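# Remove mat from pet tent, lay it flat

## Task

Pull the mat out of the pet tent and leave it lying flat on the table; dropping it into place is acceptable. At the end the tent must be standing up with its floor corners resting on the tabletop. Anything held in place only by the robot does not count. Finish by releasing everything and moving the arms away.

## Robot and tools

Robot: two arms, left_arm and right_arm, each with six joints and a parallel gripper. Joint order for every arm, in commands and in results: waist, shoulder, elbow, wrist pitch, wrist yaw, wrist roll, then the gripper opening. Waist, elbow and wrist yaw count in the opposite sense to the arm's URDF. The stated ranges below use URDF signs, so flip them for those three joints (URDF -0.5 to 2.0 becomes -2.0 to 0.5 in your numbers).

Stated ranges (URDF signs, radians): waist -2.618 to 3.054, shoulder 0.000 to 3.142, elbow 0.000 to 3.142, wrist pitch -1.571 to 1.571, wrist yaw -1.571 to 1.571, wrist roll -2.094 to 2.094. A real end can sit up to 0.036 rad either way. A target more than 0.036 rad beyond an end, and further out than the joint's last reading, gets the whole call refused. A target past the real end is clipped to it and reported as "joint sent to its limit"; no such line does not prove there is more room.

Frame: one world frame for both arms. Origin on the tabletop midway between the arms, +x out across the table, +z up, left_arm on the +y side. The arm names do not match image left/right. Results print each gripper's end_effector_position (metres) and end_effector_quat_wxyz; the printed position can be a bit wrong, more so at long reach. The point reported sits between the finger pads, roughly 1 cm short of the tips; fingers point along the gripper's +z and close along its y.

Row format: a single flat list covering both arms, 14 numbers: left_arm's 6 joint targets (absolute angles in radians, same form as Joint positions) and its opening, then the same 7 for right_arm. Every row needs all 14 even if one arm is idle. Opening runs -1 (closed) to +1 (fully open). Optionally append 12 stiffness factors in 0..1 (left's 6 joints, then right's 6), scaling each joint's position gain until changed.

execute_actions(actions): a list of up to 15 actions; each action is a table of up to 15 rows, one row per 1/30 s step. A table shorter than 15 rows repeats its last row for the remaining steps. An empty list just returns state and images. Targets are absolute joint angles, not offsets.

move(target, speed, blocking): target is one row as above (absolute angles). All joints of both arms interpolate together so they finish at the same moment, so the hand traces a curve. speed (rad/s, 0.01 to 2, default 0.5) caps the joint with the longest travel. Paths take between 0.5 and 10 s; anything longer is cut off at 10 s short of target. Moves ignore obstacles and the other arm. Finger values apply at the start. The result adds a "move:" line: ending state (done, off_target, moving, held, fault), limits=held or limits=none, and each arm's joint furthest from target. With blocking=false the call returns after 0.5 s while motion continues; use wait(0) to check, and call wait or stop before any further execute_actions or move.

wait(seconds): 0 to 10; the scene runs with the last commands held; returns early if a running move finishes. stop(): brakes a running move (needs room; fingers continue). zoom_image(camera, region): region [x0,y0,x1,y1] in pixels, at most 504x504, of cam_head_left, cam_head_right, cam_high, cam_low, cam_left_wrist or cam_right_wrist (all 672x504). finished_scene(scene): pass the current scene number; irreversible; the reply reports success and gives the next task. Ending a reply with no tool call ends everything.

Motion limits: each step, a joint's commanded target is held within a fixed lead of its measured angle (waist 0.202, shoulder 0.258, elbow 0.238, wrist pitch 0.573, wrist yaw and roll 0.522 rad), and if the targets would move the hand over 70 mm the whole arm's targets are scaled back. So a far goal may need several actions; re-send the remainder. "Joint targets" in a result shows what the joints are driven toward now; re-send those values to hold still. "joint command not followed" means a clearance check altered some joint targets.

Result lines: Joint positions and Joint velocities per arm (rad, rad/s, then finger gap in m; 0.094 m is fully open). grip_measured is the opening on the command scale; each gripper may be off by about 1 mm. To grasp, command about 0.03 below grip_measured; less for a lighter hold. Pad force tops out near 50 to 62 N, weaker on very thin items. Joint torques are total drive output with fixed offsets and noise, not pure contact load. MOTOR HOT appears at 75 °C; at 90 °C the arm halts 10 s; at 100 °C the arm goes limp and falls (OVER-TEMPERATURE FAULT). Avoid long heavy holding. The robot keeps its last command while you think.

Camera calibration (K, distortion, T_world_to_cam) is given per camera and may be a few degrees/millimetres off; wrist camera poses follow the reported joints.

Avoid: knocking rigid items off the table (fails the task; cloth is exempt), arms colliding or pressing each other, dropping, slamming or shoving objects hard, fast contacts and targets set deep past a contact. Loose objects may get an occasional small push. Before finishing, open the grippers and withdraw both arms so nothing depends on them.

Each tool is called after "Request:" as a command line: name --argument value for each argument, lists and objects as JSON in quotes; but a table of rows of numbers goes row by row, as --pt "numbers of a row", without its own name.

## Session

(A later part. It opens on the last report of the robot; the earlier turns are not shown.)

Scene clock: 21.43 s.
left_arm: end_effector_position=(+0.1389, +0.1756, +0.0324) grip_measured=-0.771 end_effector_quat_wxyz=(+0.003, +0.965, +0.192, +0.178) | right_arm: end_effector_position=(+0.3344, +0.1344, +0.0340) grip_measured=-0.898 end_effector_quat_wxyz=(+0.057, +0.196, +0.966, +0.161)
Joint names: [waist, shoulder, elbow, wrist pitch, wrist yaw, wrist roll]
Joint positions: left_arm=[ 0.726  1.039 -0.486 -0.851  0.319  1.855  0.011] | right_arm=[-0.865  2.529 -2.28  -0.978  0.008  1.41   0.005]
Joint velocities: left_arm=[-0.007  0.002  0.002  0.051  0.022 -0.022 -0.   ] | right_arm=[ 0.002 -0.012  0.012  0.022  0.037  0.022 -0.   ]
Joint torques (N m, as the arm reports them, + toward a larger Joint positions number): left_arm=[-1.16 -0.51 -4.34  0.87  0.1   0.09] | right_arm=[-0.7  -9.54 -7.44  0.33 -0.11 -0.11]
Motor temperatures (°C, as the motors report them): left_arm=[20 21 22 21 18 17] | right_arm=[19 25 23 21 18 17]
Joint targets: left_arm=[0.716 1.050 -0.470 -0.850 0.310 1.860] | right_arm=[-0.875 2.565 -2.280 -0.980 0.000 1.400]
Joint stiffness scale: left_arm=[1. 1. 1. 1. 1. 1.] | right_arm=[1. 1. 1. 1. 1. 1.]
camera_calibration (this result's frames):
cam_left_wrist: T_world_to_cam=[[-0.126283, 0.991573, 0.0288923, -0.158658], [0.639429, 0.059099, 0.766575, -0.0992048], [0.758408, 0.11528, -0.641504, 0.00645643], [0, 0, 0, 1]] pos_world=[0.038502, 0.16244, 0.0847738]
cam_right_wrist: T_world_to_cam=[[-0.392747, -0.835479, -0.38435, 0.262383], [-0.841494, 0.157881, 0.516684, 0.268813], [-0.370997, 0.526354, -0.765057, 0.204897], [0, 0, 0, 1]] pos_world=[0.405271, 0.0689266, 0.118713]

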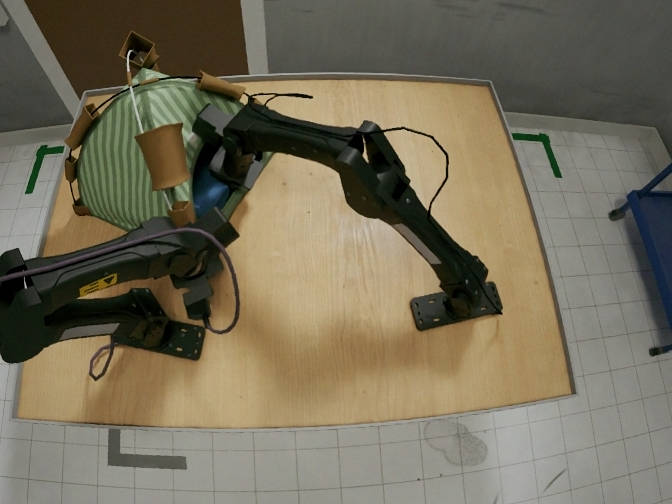

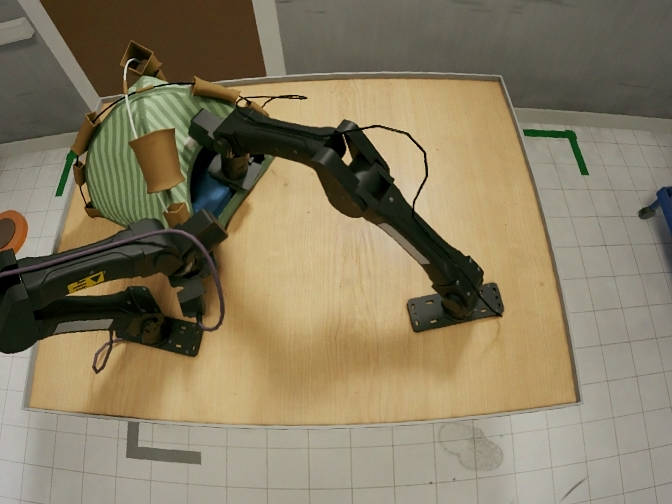

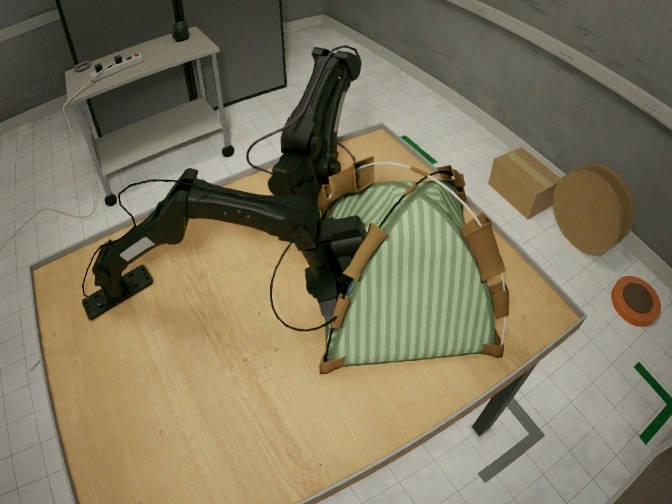

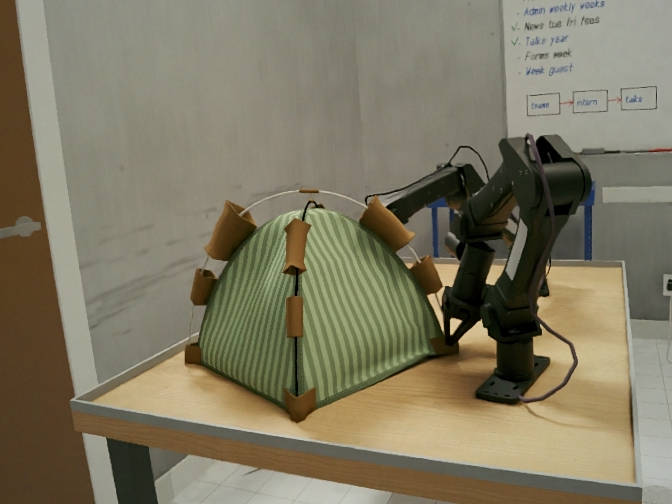

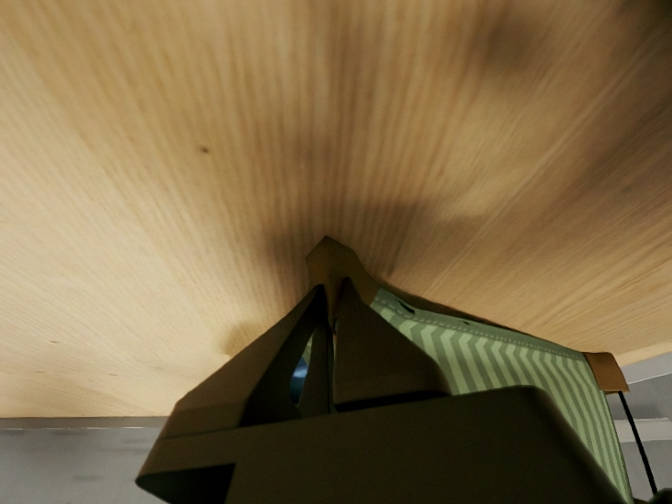

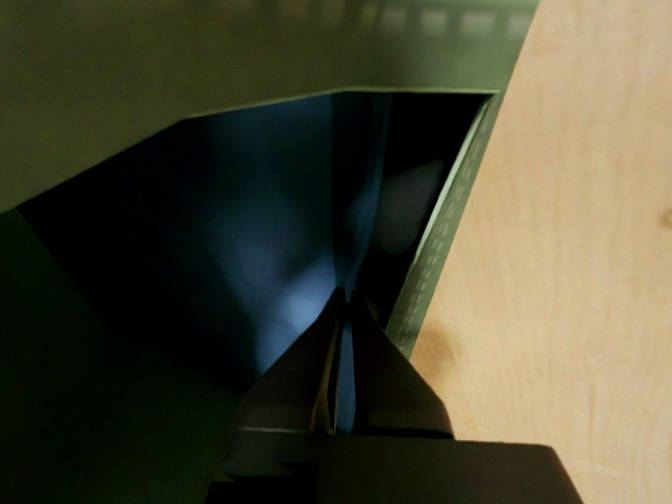

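Request:
move --target '[0.716,1.05,-0.47,-0.85,0.31,1.86,-1, -0.885,2.03,-1.455,-0.2,0,1.45,-1]' --speed 0.4

Request:
move --target '[0.716,1.05,-0.47,-0.85,0.31,1.86,-1, -0.86,1.62,-0.875,0.06,0,1.5,-1]' --speed 0.25

Scene clock: 24.27 s.
left_arm: end_effector_position=(+0.1389, +0.1756, +0.0324) grip_measured=-0.771 end_effector_quat_wxyz=(+0.003, +0.965, +0.192, +0.178) | right_arm: end_effector_position=(+0.3207, +0.1195, +0.0839) grip_measured=-0.908 end_effector_quat_wxyz=(+0.119, +0.199, +0.907, +0.351)
Joint names: [waist, shoulder, elbow, wrist pitch, wrist yaw, wrist roll]
Joint positions: left_arm=[ 0.726  1.039 -0.486 -0.851  0.319  1.855  0.011] | right_arm=[-0.871  2.061 -1.468 -0.218  0.008  1.451  0.004]
Joint velocities: left_arm=[ 0.007 -0.022  0.012 -0.022 -0.037  0.066 -0.   ] | right_arm=[-0.002 -0.002  0.007 -0.022  0.007 -0.022 -0.   ]
Joint torques (N m, as the arm reports them, + toward a larger Joint positions number): left_arm=[-1.1  -0.81 -4.05  0.86  0.12  0.08] | right_arm=[ -0.92 -11.53  -6.51   1.09  -0.1   -0.02]
Motor temperatures (°C, as the motors report them): left_arm=[20 21 22 21 18 17] | right_arm=[19 26 22 21 18 17]
Joint targets: left_arm=[0.716 1.050 -0.470 -0.850 0.310 1.860] | right_arm=[-0.885 2.030 -1.455 -0.200 -0.000 1.450]
Joint stiffness scale: left_arm=[1. 1. 1. 1. 1. 1.] | right_arm=[1. 1. 1. 1. 1. 1.]
move: off_target (right_arm); limits=none; left_arm: farthest joint: the elbow, 0.016 radians from its target (0.016 radians at the start); right_arm: farthest joint: the shoulder, 0.031 radians from its target (0.499 radians at the start)
camera_calibration (this result's frames):
cam_left_wrist: T_world_to_cam=[[-0.126283, 0.991573, 0.0288923, -0.158658], [0.639429, 0.059099, 0.766575, -0.0992048], [0.758408, 0.11528, -0.641504, 0.00645643], [0, 0, 0, 1]] pos_world=[0.038502, 0.16244, 0.0847738]
cam_right_wrist: T_world_to_cam=[[-0.29984, -0.621138, -0.724075, 0.236891], [-0.929669, 0.0199589, 0.367856, 0.291111], [-0.214037, 0.783447, -0.583437, 0.149516], [0, 0, 0, 1]] pos_world=[0.373668, 0.0241939, 0.151672]

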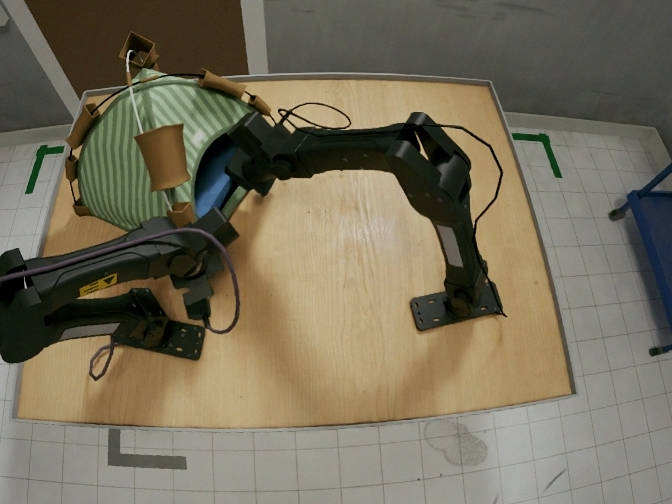

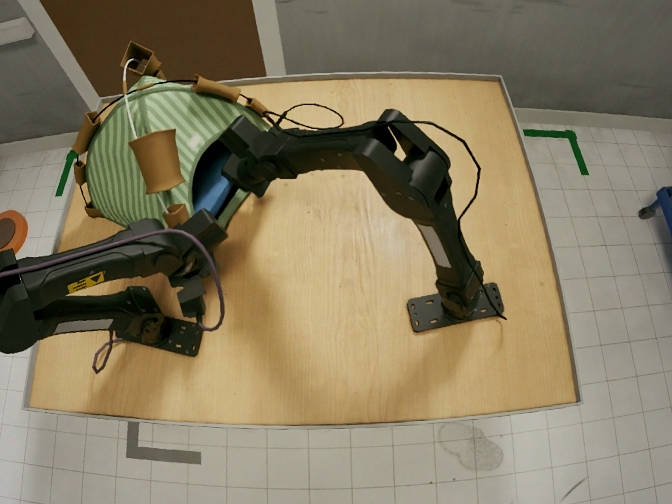

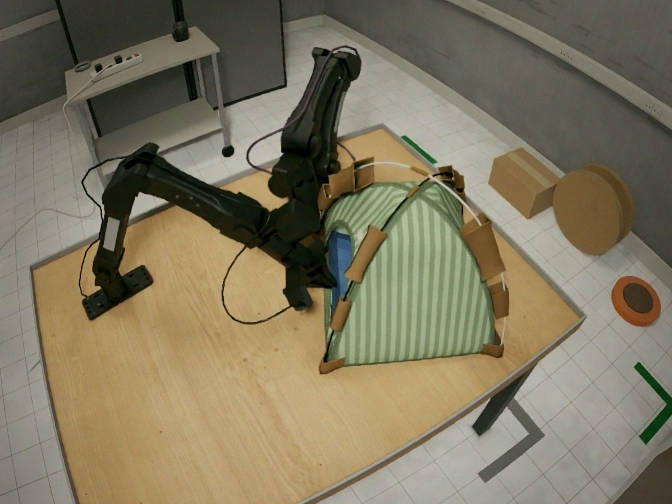

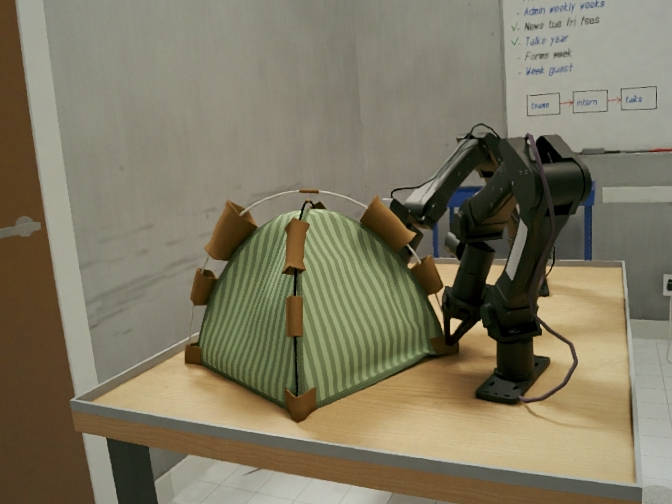

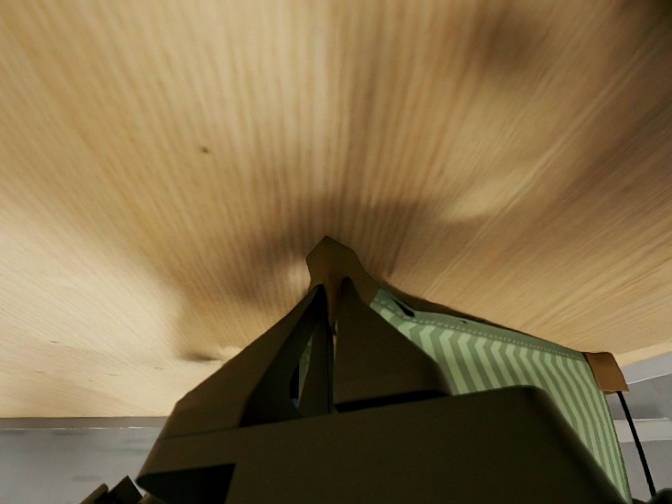

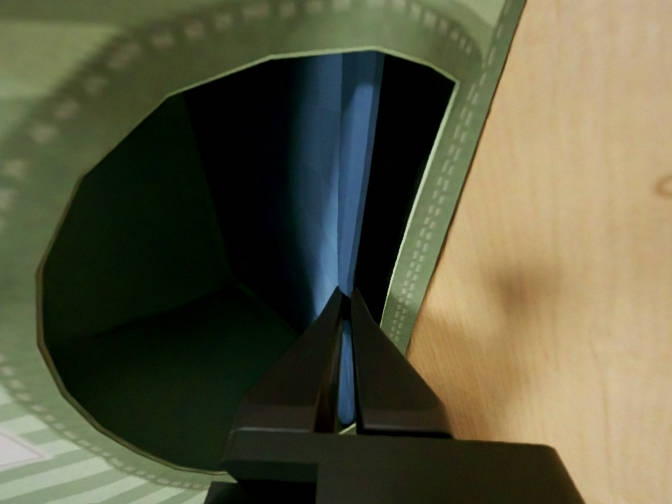

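Scene clock: 27.13 s.
left_arm: end_effector_position=(+0.1388, +0.1752, +0.0323) grip_measured=-0.770 end_effector_quat_wxyz=(+0.001, +0.968, +0.176, +0.178) | right_arm: end_effector_position=(+0.2688, +0.0350, +0.0974) grip_measured=-0.913 end_effector_quat_wxyz=(+0.127, +0.221, +0.877, +0.407)
Joint names: [waist, shoulder, elbow, wrist pitch, wrist yaw, wrist roll]
Joint positions: left_arm=[ 0.726  1.039 -0.486 -0.849  0.316  1.889  0.011] | right_arm=[-0.871  1.657 -0.893  0.075  0.005  1.511  0.004]
Joint velocities: left_arm=[ 0.002 -0.012  0.007 -0.066 -0.022  0.022 -0.   ] | right_arm=[ 0.007  0.007  0.007 -0.037 -0.022 -0.007 -0.001]
Joint torques (N m, as the arm reports them, + toward a larger Joint positions number): left_arm=[-0.95 -0.52 -4.25  0.88  0.14 -0.23] | right_arm=[ 0.85 -8.64 -5.74  0.94 -0.08 -0.12]
Motor temperatures (°C, as the motors report them): left_arm=[20 21 22 21 18 17] | right_arm=[19 26 22 21 18 17]
Joint targets: left_arm=[0.716 1.050 -0.470 -0.850 0.310 1.860] | right_arm=[-0.860 1.620 -0.875 0.060 0.000 1.500]
Joint stiffness scale: left_arm=[1. 1. 1. 1. 1. 1.] | right_arm=[1. 1. 1. 1. 1. 1.]
move: off_target (left_arm, right_arm); limits=none; left_arm: farthest joint: the wrist roll, 0.029 radians from its target (0.005 radians at the start); right_arm: farthest joint: the shoulder, 0.037 radians from its target (0.441 radians at the start)
camera_calibration (this result's frames):
cam_left_wrist: T_world_to_cam=[[-0.0938518, 0.994832, 0.0387452, -0.163599], [0.64338, 0.030905, 0.764923, -0.0945877], [0.759772, 0.0967173, -0.642955, 0.00966828], [0, 0, 0, 1]] pos_world=[0.0381561, 0.164742, 0.0849073]
cam_right_wrist: T_world_to_cam=[[-0.302456, -0.511781, -0.804115, 0.183295], [-0.93912, 0.0157226, 0.343229, 0.244687], [-0.163016, 0.858972, -0.48538, 0.186553], [0, 0, 0, 1]] pos_world=[0.31564, -0.070284, 0.153956]

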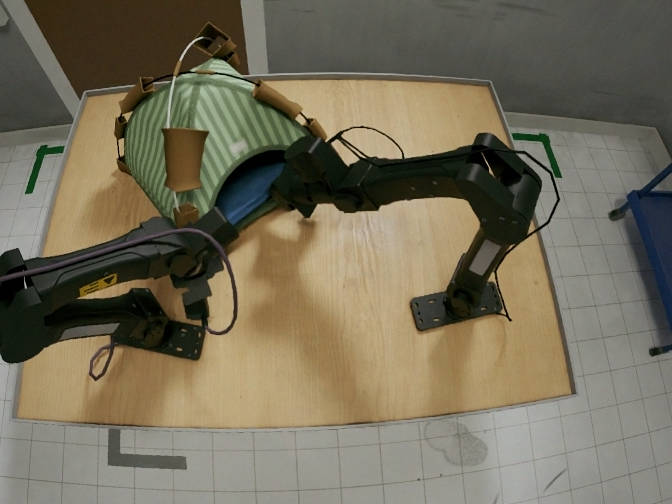

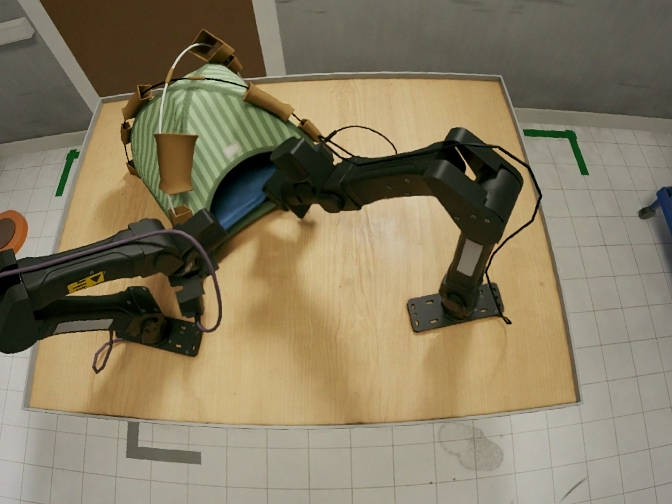

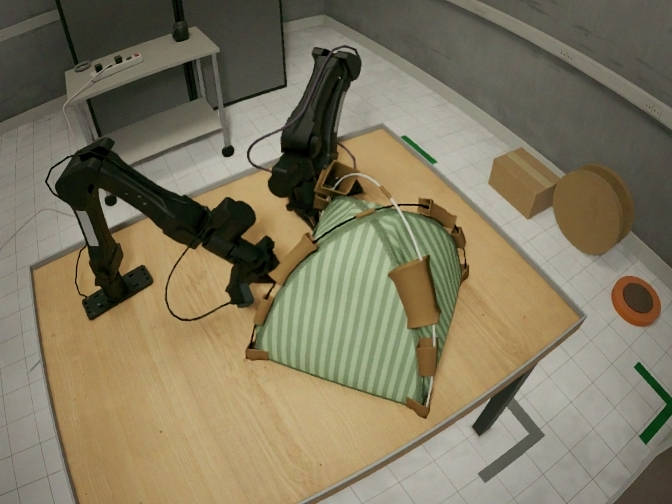

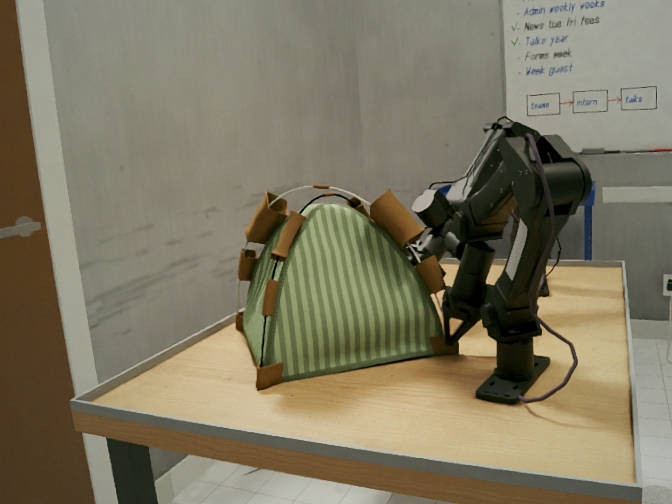

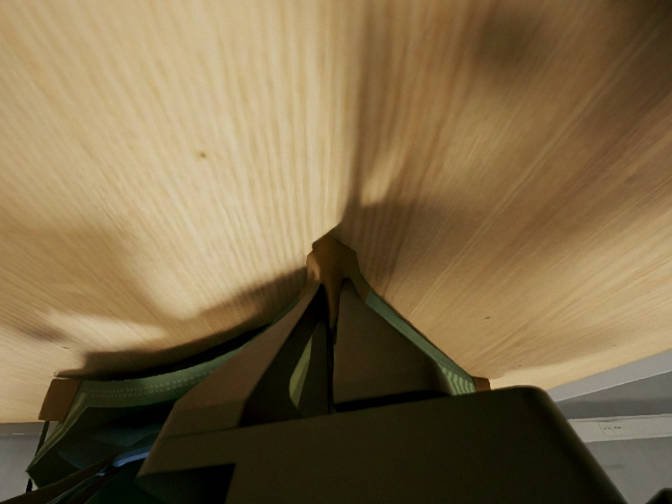

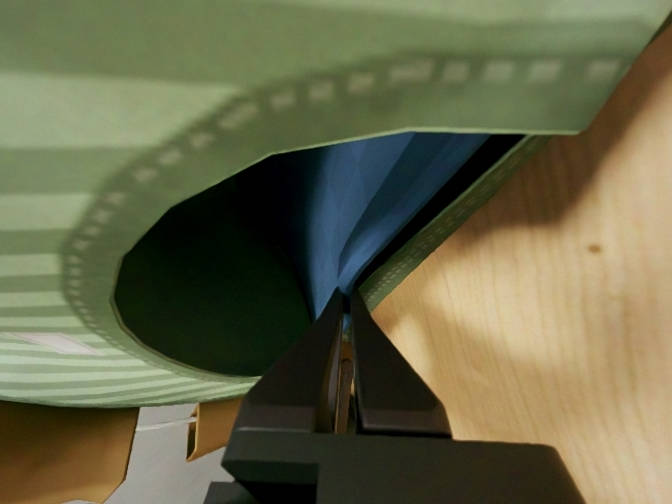

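Request:
move --target '[0.716,1.05,-0.47,-0.85,0.31,1.86,-1, -0.585,1.40,-0.65,0.05,0.31,1.35,-1]' --speed 0.15

Scene clock: 29.87 s.
left_arm: end_effector_position=(+0.1437, +0.1620, +0.0337) grip_measured=-0.770 end_effector_quat_wxyz=(+0.030, +0.968, +0.171, +0.180) | right_arm: end_effector_position=(+0.2729, -0.0412, +0.1041) grip_measured=-0.913 end_effector_quat_wxyz=(+0.076, +0.198, +0.870, +0.446)
Joint names: [waist, shoulder, elbow, wrist pitch, wrist yaw, wrist roll]
Joint positions: left_arm=[ 0.726  1.039 -0.486 -0.793  0.292  1.904  0.011] | right_arm=[-0.611  1.434 -0.667  0.09   0.338  1.366  0.004]
Joint velocities: left_arm=[ 0.007 -0.017 -0.002 -0.007  0.037 -0.037 -0.001] | right_arm=[ 0.002 -0.012  0.007 -0.037  0.007 -0.066  0.001]
Joint torques (N m, as the arm reports them, + toward a larger Joint positions number): left_arm=[-1.07 -0.41 -4.65  0.37  0.32 -0.41] | right_arm=[ 1.93 -6.6  -5.74  0.71 -0.15 -0.17]
Motor temperatures (°C, as the motors report them): left_arm=[20 21 22 21 18 17] | right_arm=[19 26 22 21 18 17]
Joint targets: left_arm=[0.716 1.050 -0.470 -0.850 0.310 1.860] | right_arm=[-0.585 1.400 -0.650 0.050 0.310 1.350]
Joint stiffness scale: left_arm=[1. 1. 1. 1. 1. 1.] | right_arm=[1. 1. 1. 1. 1. 1.]
move: off_target (left_arm, right_arm); limits=none; left_arm: farthest joint: the wrist pitch, 0.057 radians from its target (0.001 radians at the start); right_arm: farthest joint: the wrist pitch, 0.040 radians from its target (0.025 radians at the start)
camera_calibration (this result's frames):
cam_left_wrist: T_world_to_cam=[[-0.0754703, 0.99702, -0.0159707, -0.151213], [0.632947, 0.0602752, 0.771845, -0.101868], [0.770507, 0.0481428, -0.63561, 0.0141774], [0, 0, 0, 1]] pos_world=[0.0421413, 0.15622, 0.0852227]
cam_right_wrist: T_world_to_cam=[[-0.302179, -0.464497, -0.832425, 0.155671], [-0.916366, -0.0990187, 0.387903, 0.231841], [-0.262605, 0.880022, -0.395728, 0.274651], [0, 0, 0, 1]] pos_world=[0.331616, -0.146434, 0.14834]

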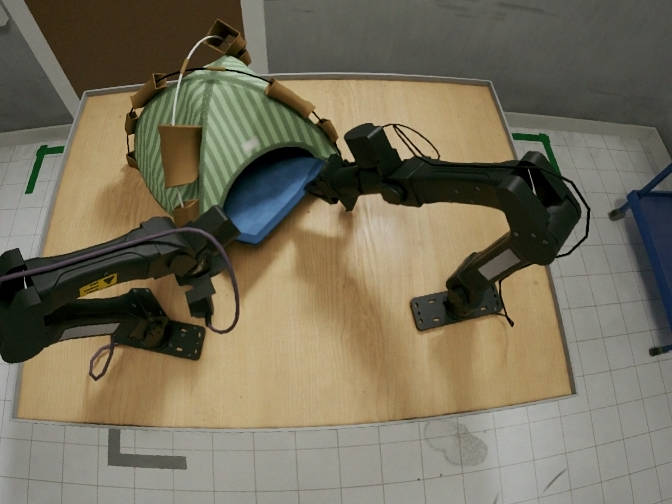

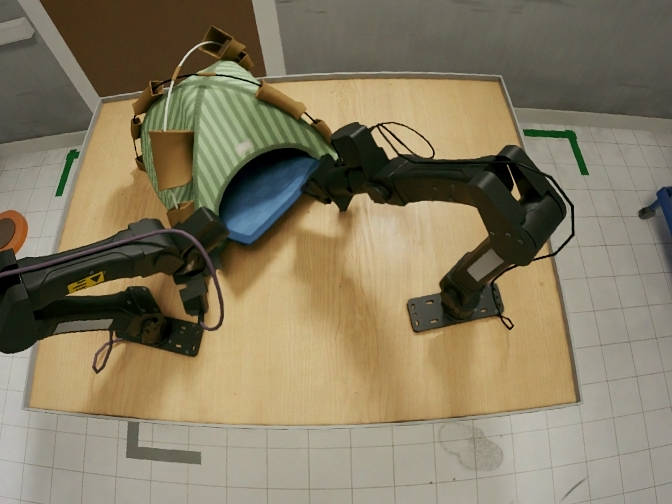

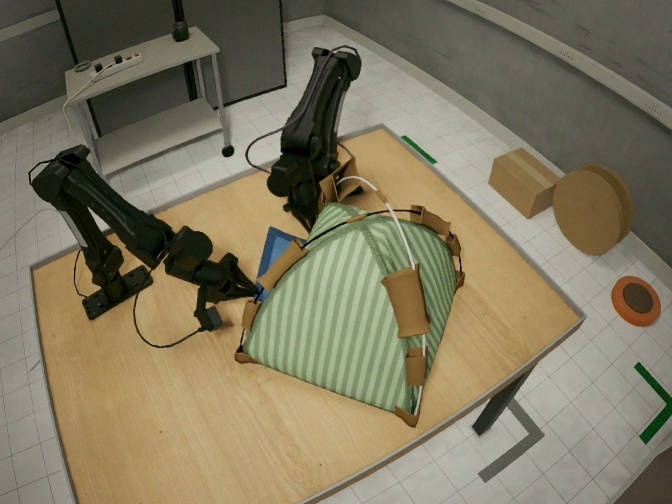

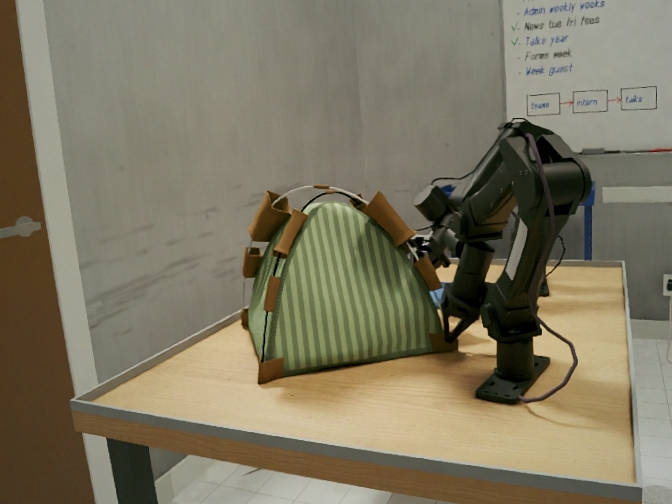

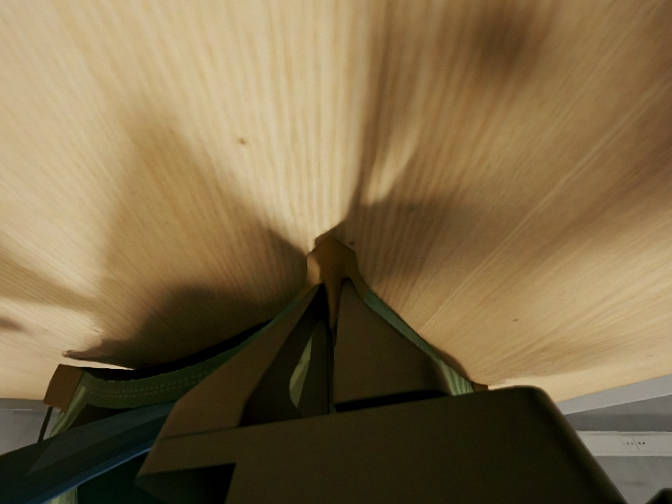

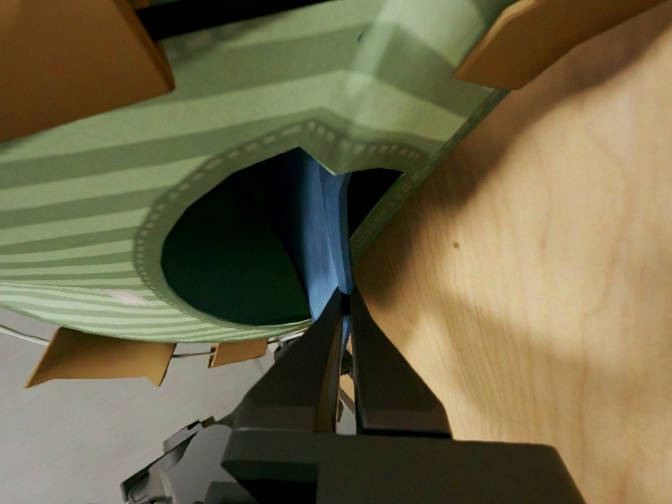

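Request:
move --target '[0.716,1.05,-0.47,-0.87,0.31,1.82,-1, -0.82,1.075,-0.44,-0.08,0.31,1.35,-1]' --speed 0.18

Scene clock: 32.27 s.
left_arm: end_effector_position=(+0.1421, +0.1619, +0.0331) grip_measured=-0.770 end_effector_quat_wxyz=(+0.032, +0.966, +0.185, +0.175) | right_arm: end_effector_position=(+0.1817, -0.0621, +0.1022) grip_measured=-0.913 end_effector_quat_wxyz=(+0.063, +0.132, +0.886, +0.440)
Joint names: [waist, shoulder, elbow, wrist pitch, wrist yaw, wrist roll]
Joint positions: left_arm=[ 0.726  1.039 -0.486 -0.798  0.285  1.873  0.011] | right_arm=[-0.799  1.107 -0.457 -0.029  0.266  1.367  0.004]
Joint velocities: left_arm=[-0.002 -0.002 -0.017  0.037 -0.007  0.037  0.001] | right_arm=[-0.002  0.002  0.002  0.051 -0.066 -0.11  -0.   ]
Joint torques (N m, as the arm reports them, + toward a larger Joint positions number): left_arm=[-1.14 -0.44 -4.59  0.09  0.35 -0.53] | right_arm=[-1.43 -4.22 -6.08  0.62  0.42 -0.17]
Motor temperatures (°C, as the motors report them): left_arm=[20 21 22 20 18 17] | right_arm=[19 25 22 21 18 17]
Joint targets: left_arm=[0.716 1.050 -0.470 -0.870 0.310 1.820] | right_arm=[-0.820 1.075 -0.440 -0.080 0.310 1.350]
Joint stiffness scale: left_arm=[1. 1. 1. 1. 1. 1.] | right_arm=[1. 1. 1. 1. 1. 1.]
move: off_target (left_arm, right_arm); limits=none; left_arm: farthest joint: the wrist pitch, 0.072 radians from its target (0.077 radians at the start); right_arm: farthest joint: the wrist pitch, 0.051 radians from its target (0.170 radians at the start)
camera_calibration (this result's frames):
cam_left_wrist: T_world_to_cam=[[-0.102387, 0.994374, -0.0271625, -0.146648], [0.637396, 0.0865451, 0.765661, -0.105079], [0.763704, 0.0610802, -0.642671, 0.0141255], [0, 0, 0, 1]] pos_world=[0.0411742, 0.154054, 0.0855493]
cam_right_wrist: T_world_to_cam=[[-0.210643, -0.523983, -0.82527, 0.095747], [-0.908007, -0.207876, 0.363746, 0.141117], [-0.36215, 0.825972, -0.431993, 0.286774], [0, 0, 0, 1]] pos_world=[0.252159, -0.157363, 0.151571]

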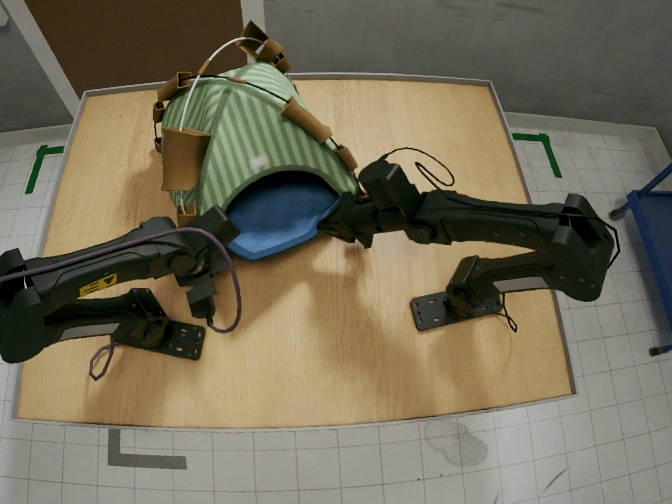

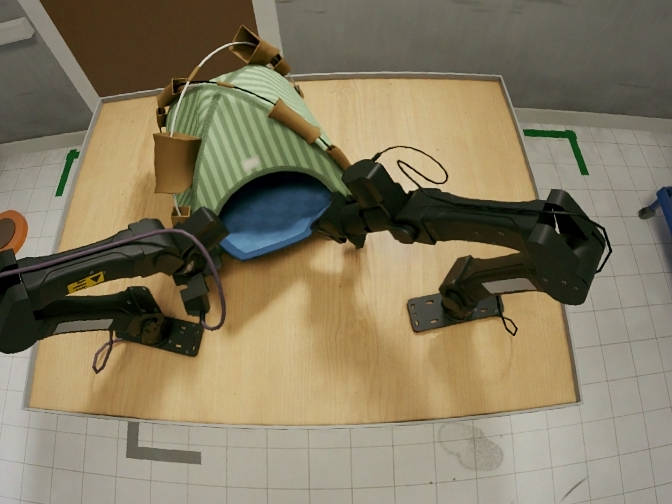

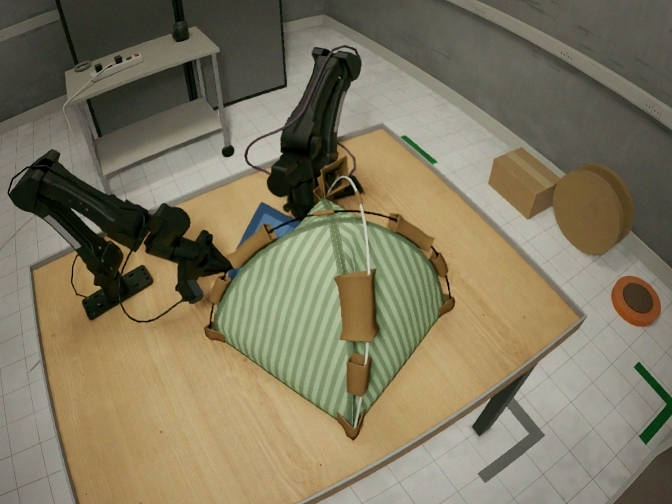

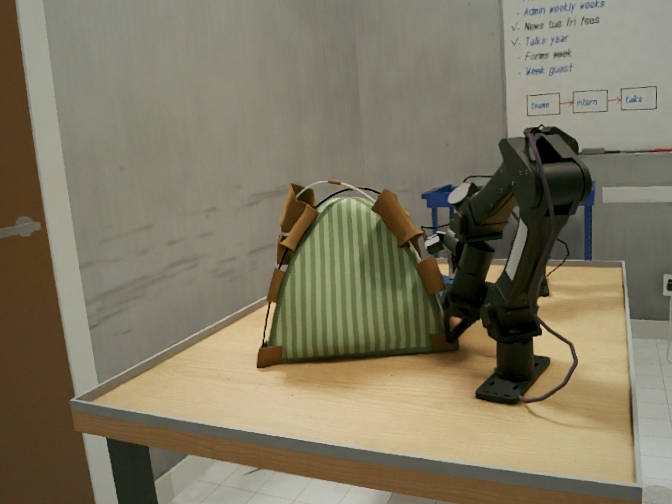

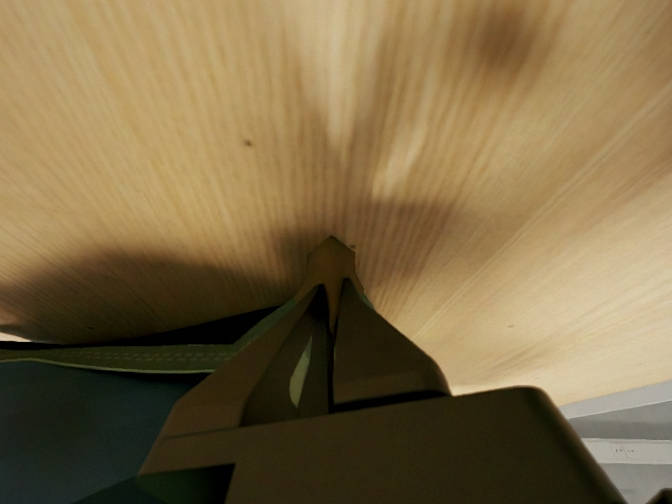

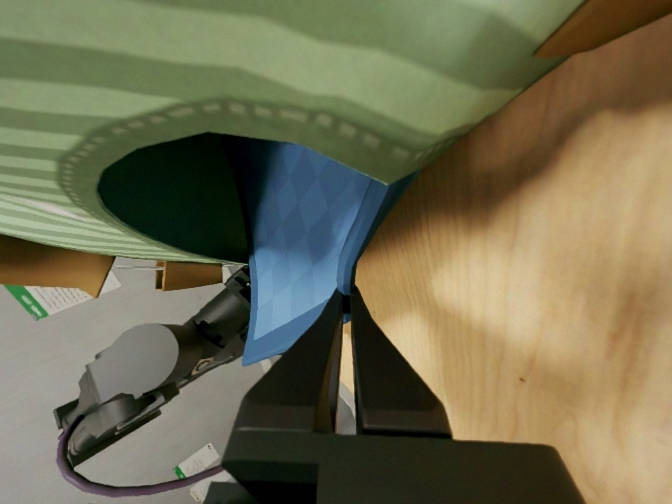

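Request:
move --target '[0.32,1.05,-0.47,-0.87,0.31,2.05,-1, -0.91,0.90,-0.63,-0.62,0.12,1.4,-1]' --speed 0.25

Scene clock: 35.27 s.
left_arm: end_effector_position=(+0.1680, +0.2004, +0.0306) grip_measured=-0.767 end_effector_quat_wxyz=(+0.032, +0.957, +0.249, +0.146) | right_arm: end_effector_position=(+0.1540, -0.0926, +0.1310) grip_measured=-0.918 end_effector_quat_wxyz=(+0.069, +0.143, +0.916, +0.369)
Joint names: [waist, shoulder, elbow, wrist pitch, wrist yaw, wrist roll]
Joint positions: left_arm=[ 0.362  1.039 -0.488 -0.77   0.166  2.096  0.011] | right_arm=[-0.898  0.934 -0.61  -0.486  0.132  1.405  0.004]
Joint velocities: left_arm=[-0.002 -0.012 -0.022 -0.037 -0.037 -0.007 -0.001] | right_arm=[ 0.007 -0.007 -0.002 -0.037  0.066 -0.095 -0.001]
Joint torques (N m, as the arm reports them, + toward a larger Joint positions number): left_arm=[-4.14 -0.57 -4.29 -0.12  1.48 -0.37] | right_arm=[-0.83 -3.46 -9.84 -0.24 -0.08 -0.06]
Motor temperatures (°C, as the motors report them): left_arm=[21 21 22 20 18 17] | right_arm=[19 24 22 21 18 17]
Joint targets: left_arm=[0.320 1.050 -0.470 -0.870 0.310 2.050] | right_arm=[-0.910 0.900 -0.630 -0.620 0.120 1.400]
Joint stiffness scale: left_arm=[1. 1. 1. 1. 1. 1.] | right_arm=[1. 1. 1. 1. 1. 1.]
move: off_target (left_arm, right_arm); limits=none; left_arm: farthest joint: the wrist yaw, 0.144 radians from its target (0.025 radians at the start); right_arm: farthest joint: the wrist pitch, 0.134 radians from its target (0.591 radians at the start)
camera_calibration (this result's frames):
cam_left_wrist: T_world_to_cam=[[-0.228228, 0.972315, -0.0501496, -0.156114], [0.663433, 0.193011, 0.722913, -0.14745], [0.712579, 0.131718, -0.689117, -0.0137796], [0, 0, 0, 1]] pos_world=[0.0720128, 0.182067, 0.0892688]
cam_right_wrist: T_world_to_cam=[[-0.243065, -0.635712, -0.73266, 0.0802478], [-0.903519, -0.126451, 0.409467, 0.10004], [-0.352948, 0.761499, -0.543642, 0.321626], [0, 0, 0, 1]] pos_world=[0.223411, -0.181254, 0.192681]

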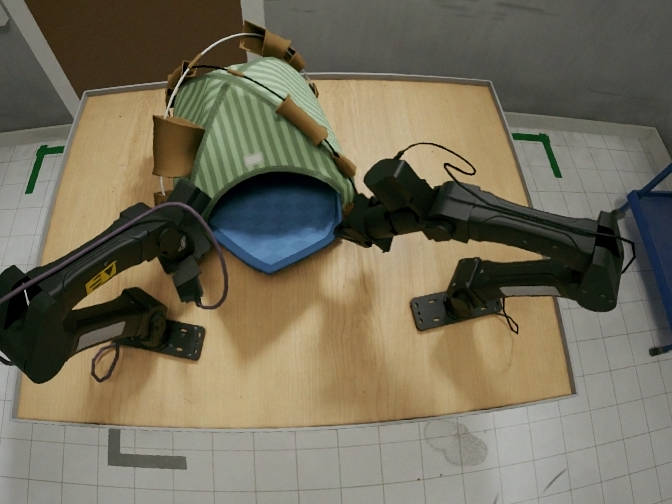

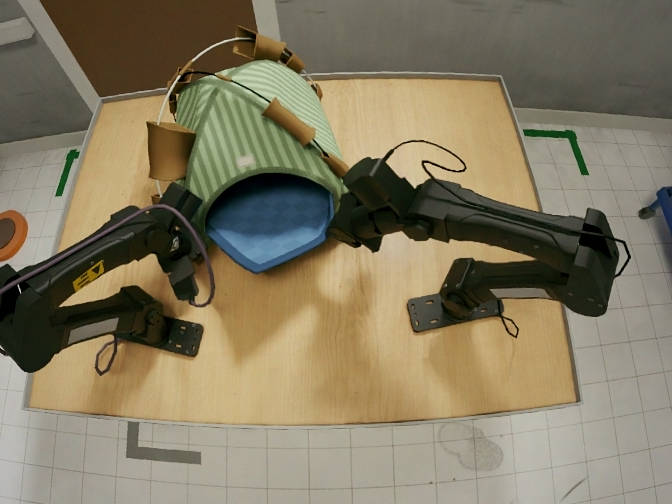

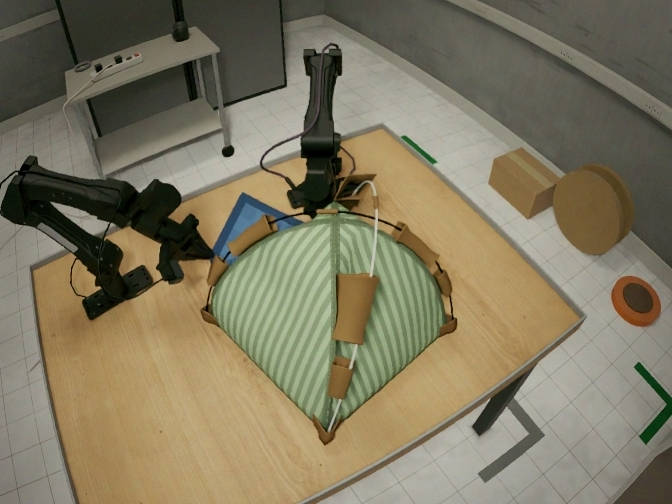

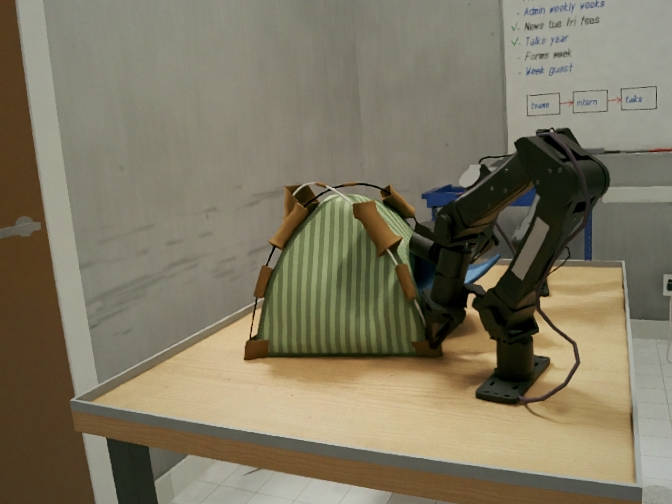

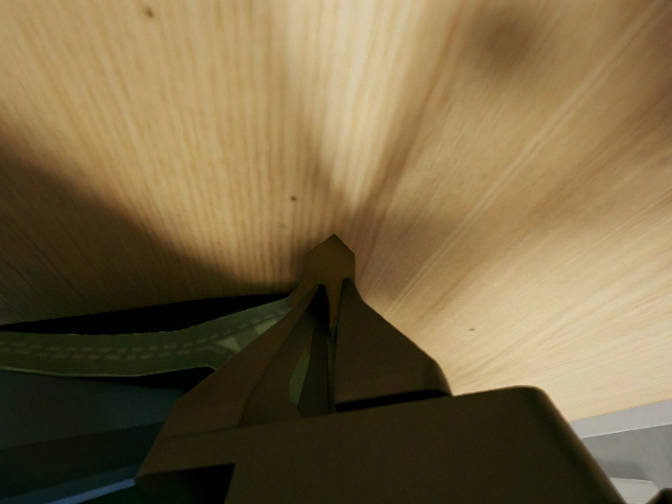

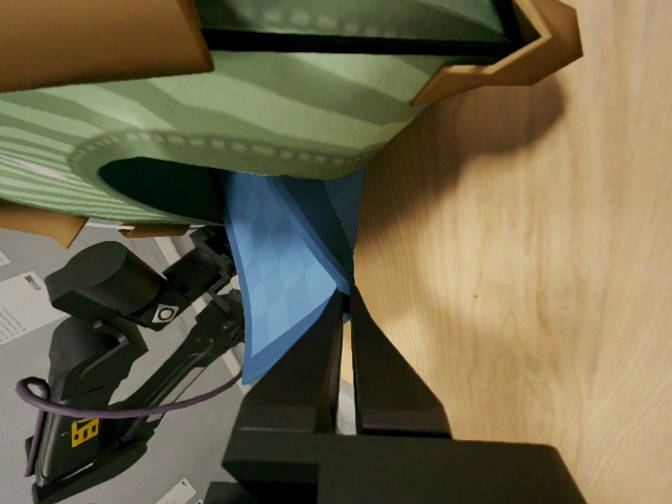

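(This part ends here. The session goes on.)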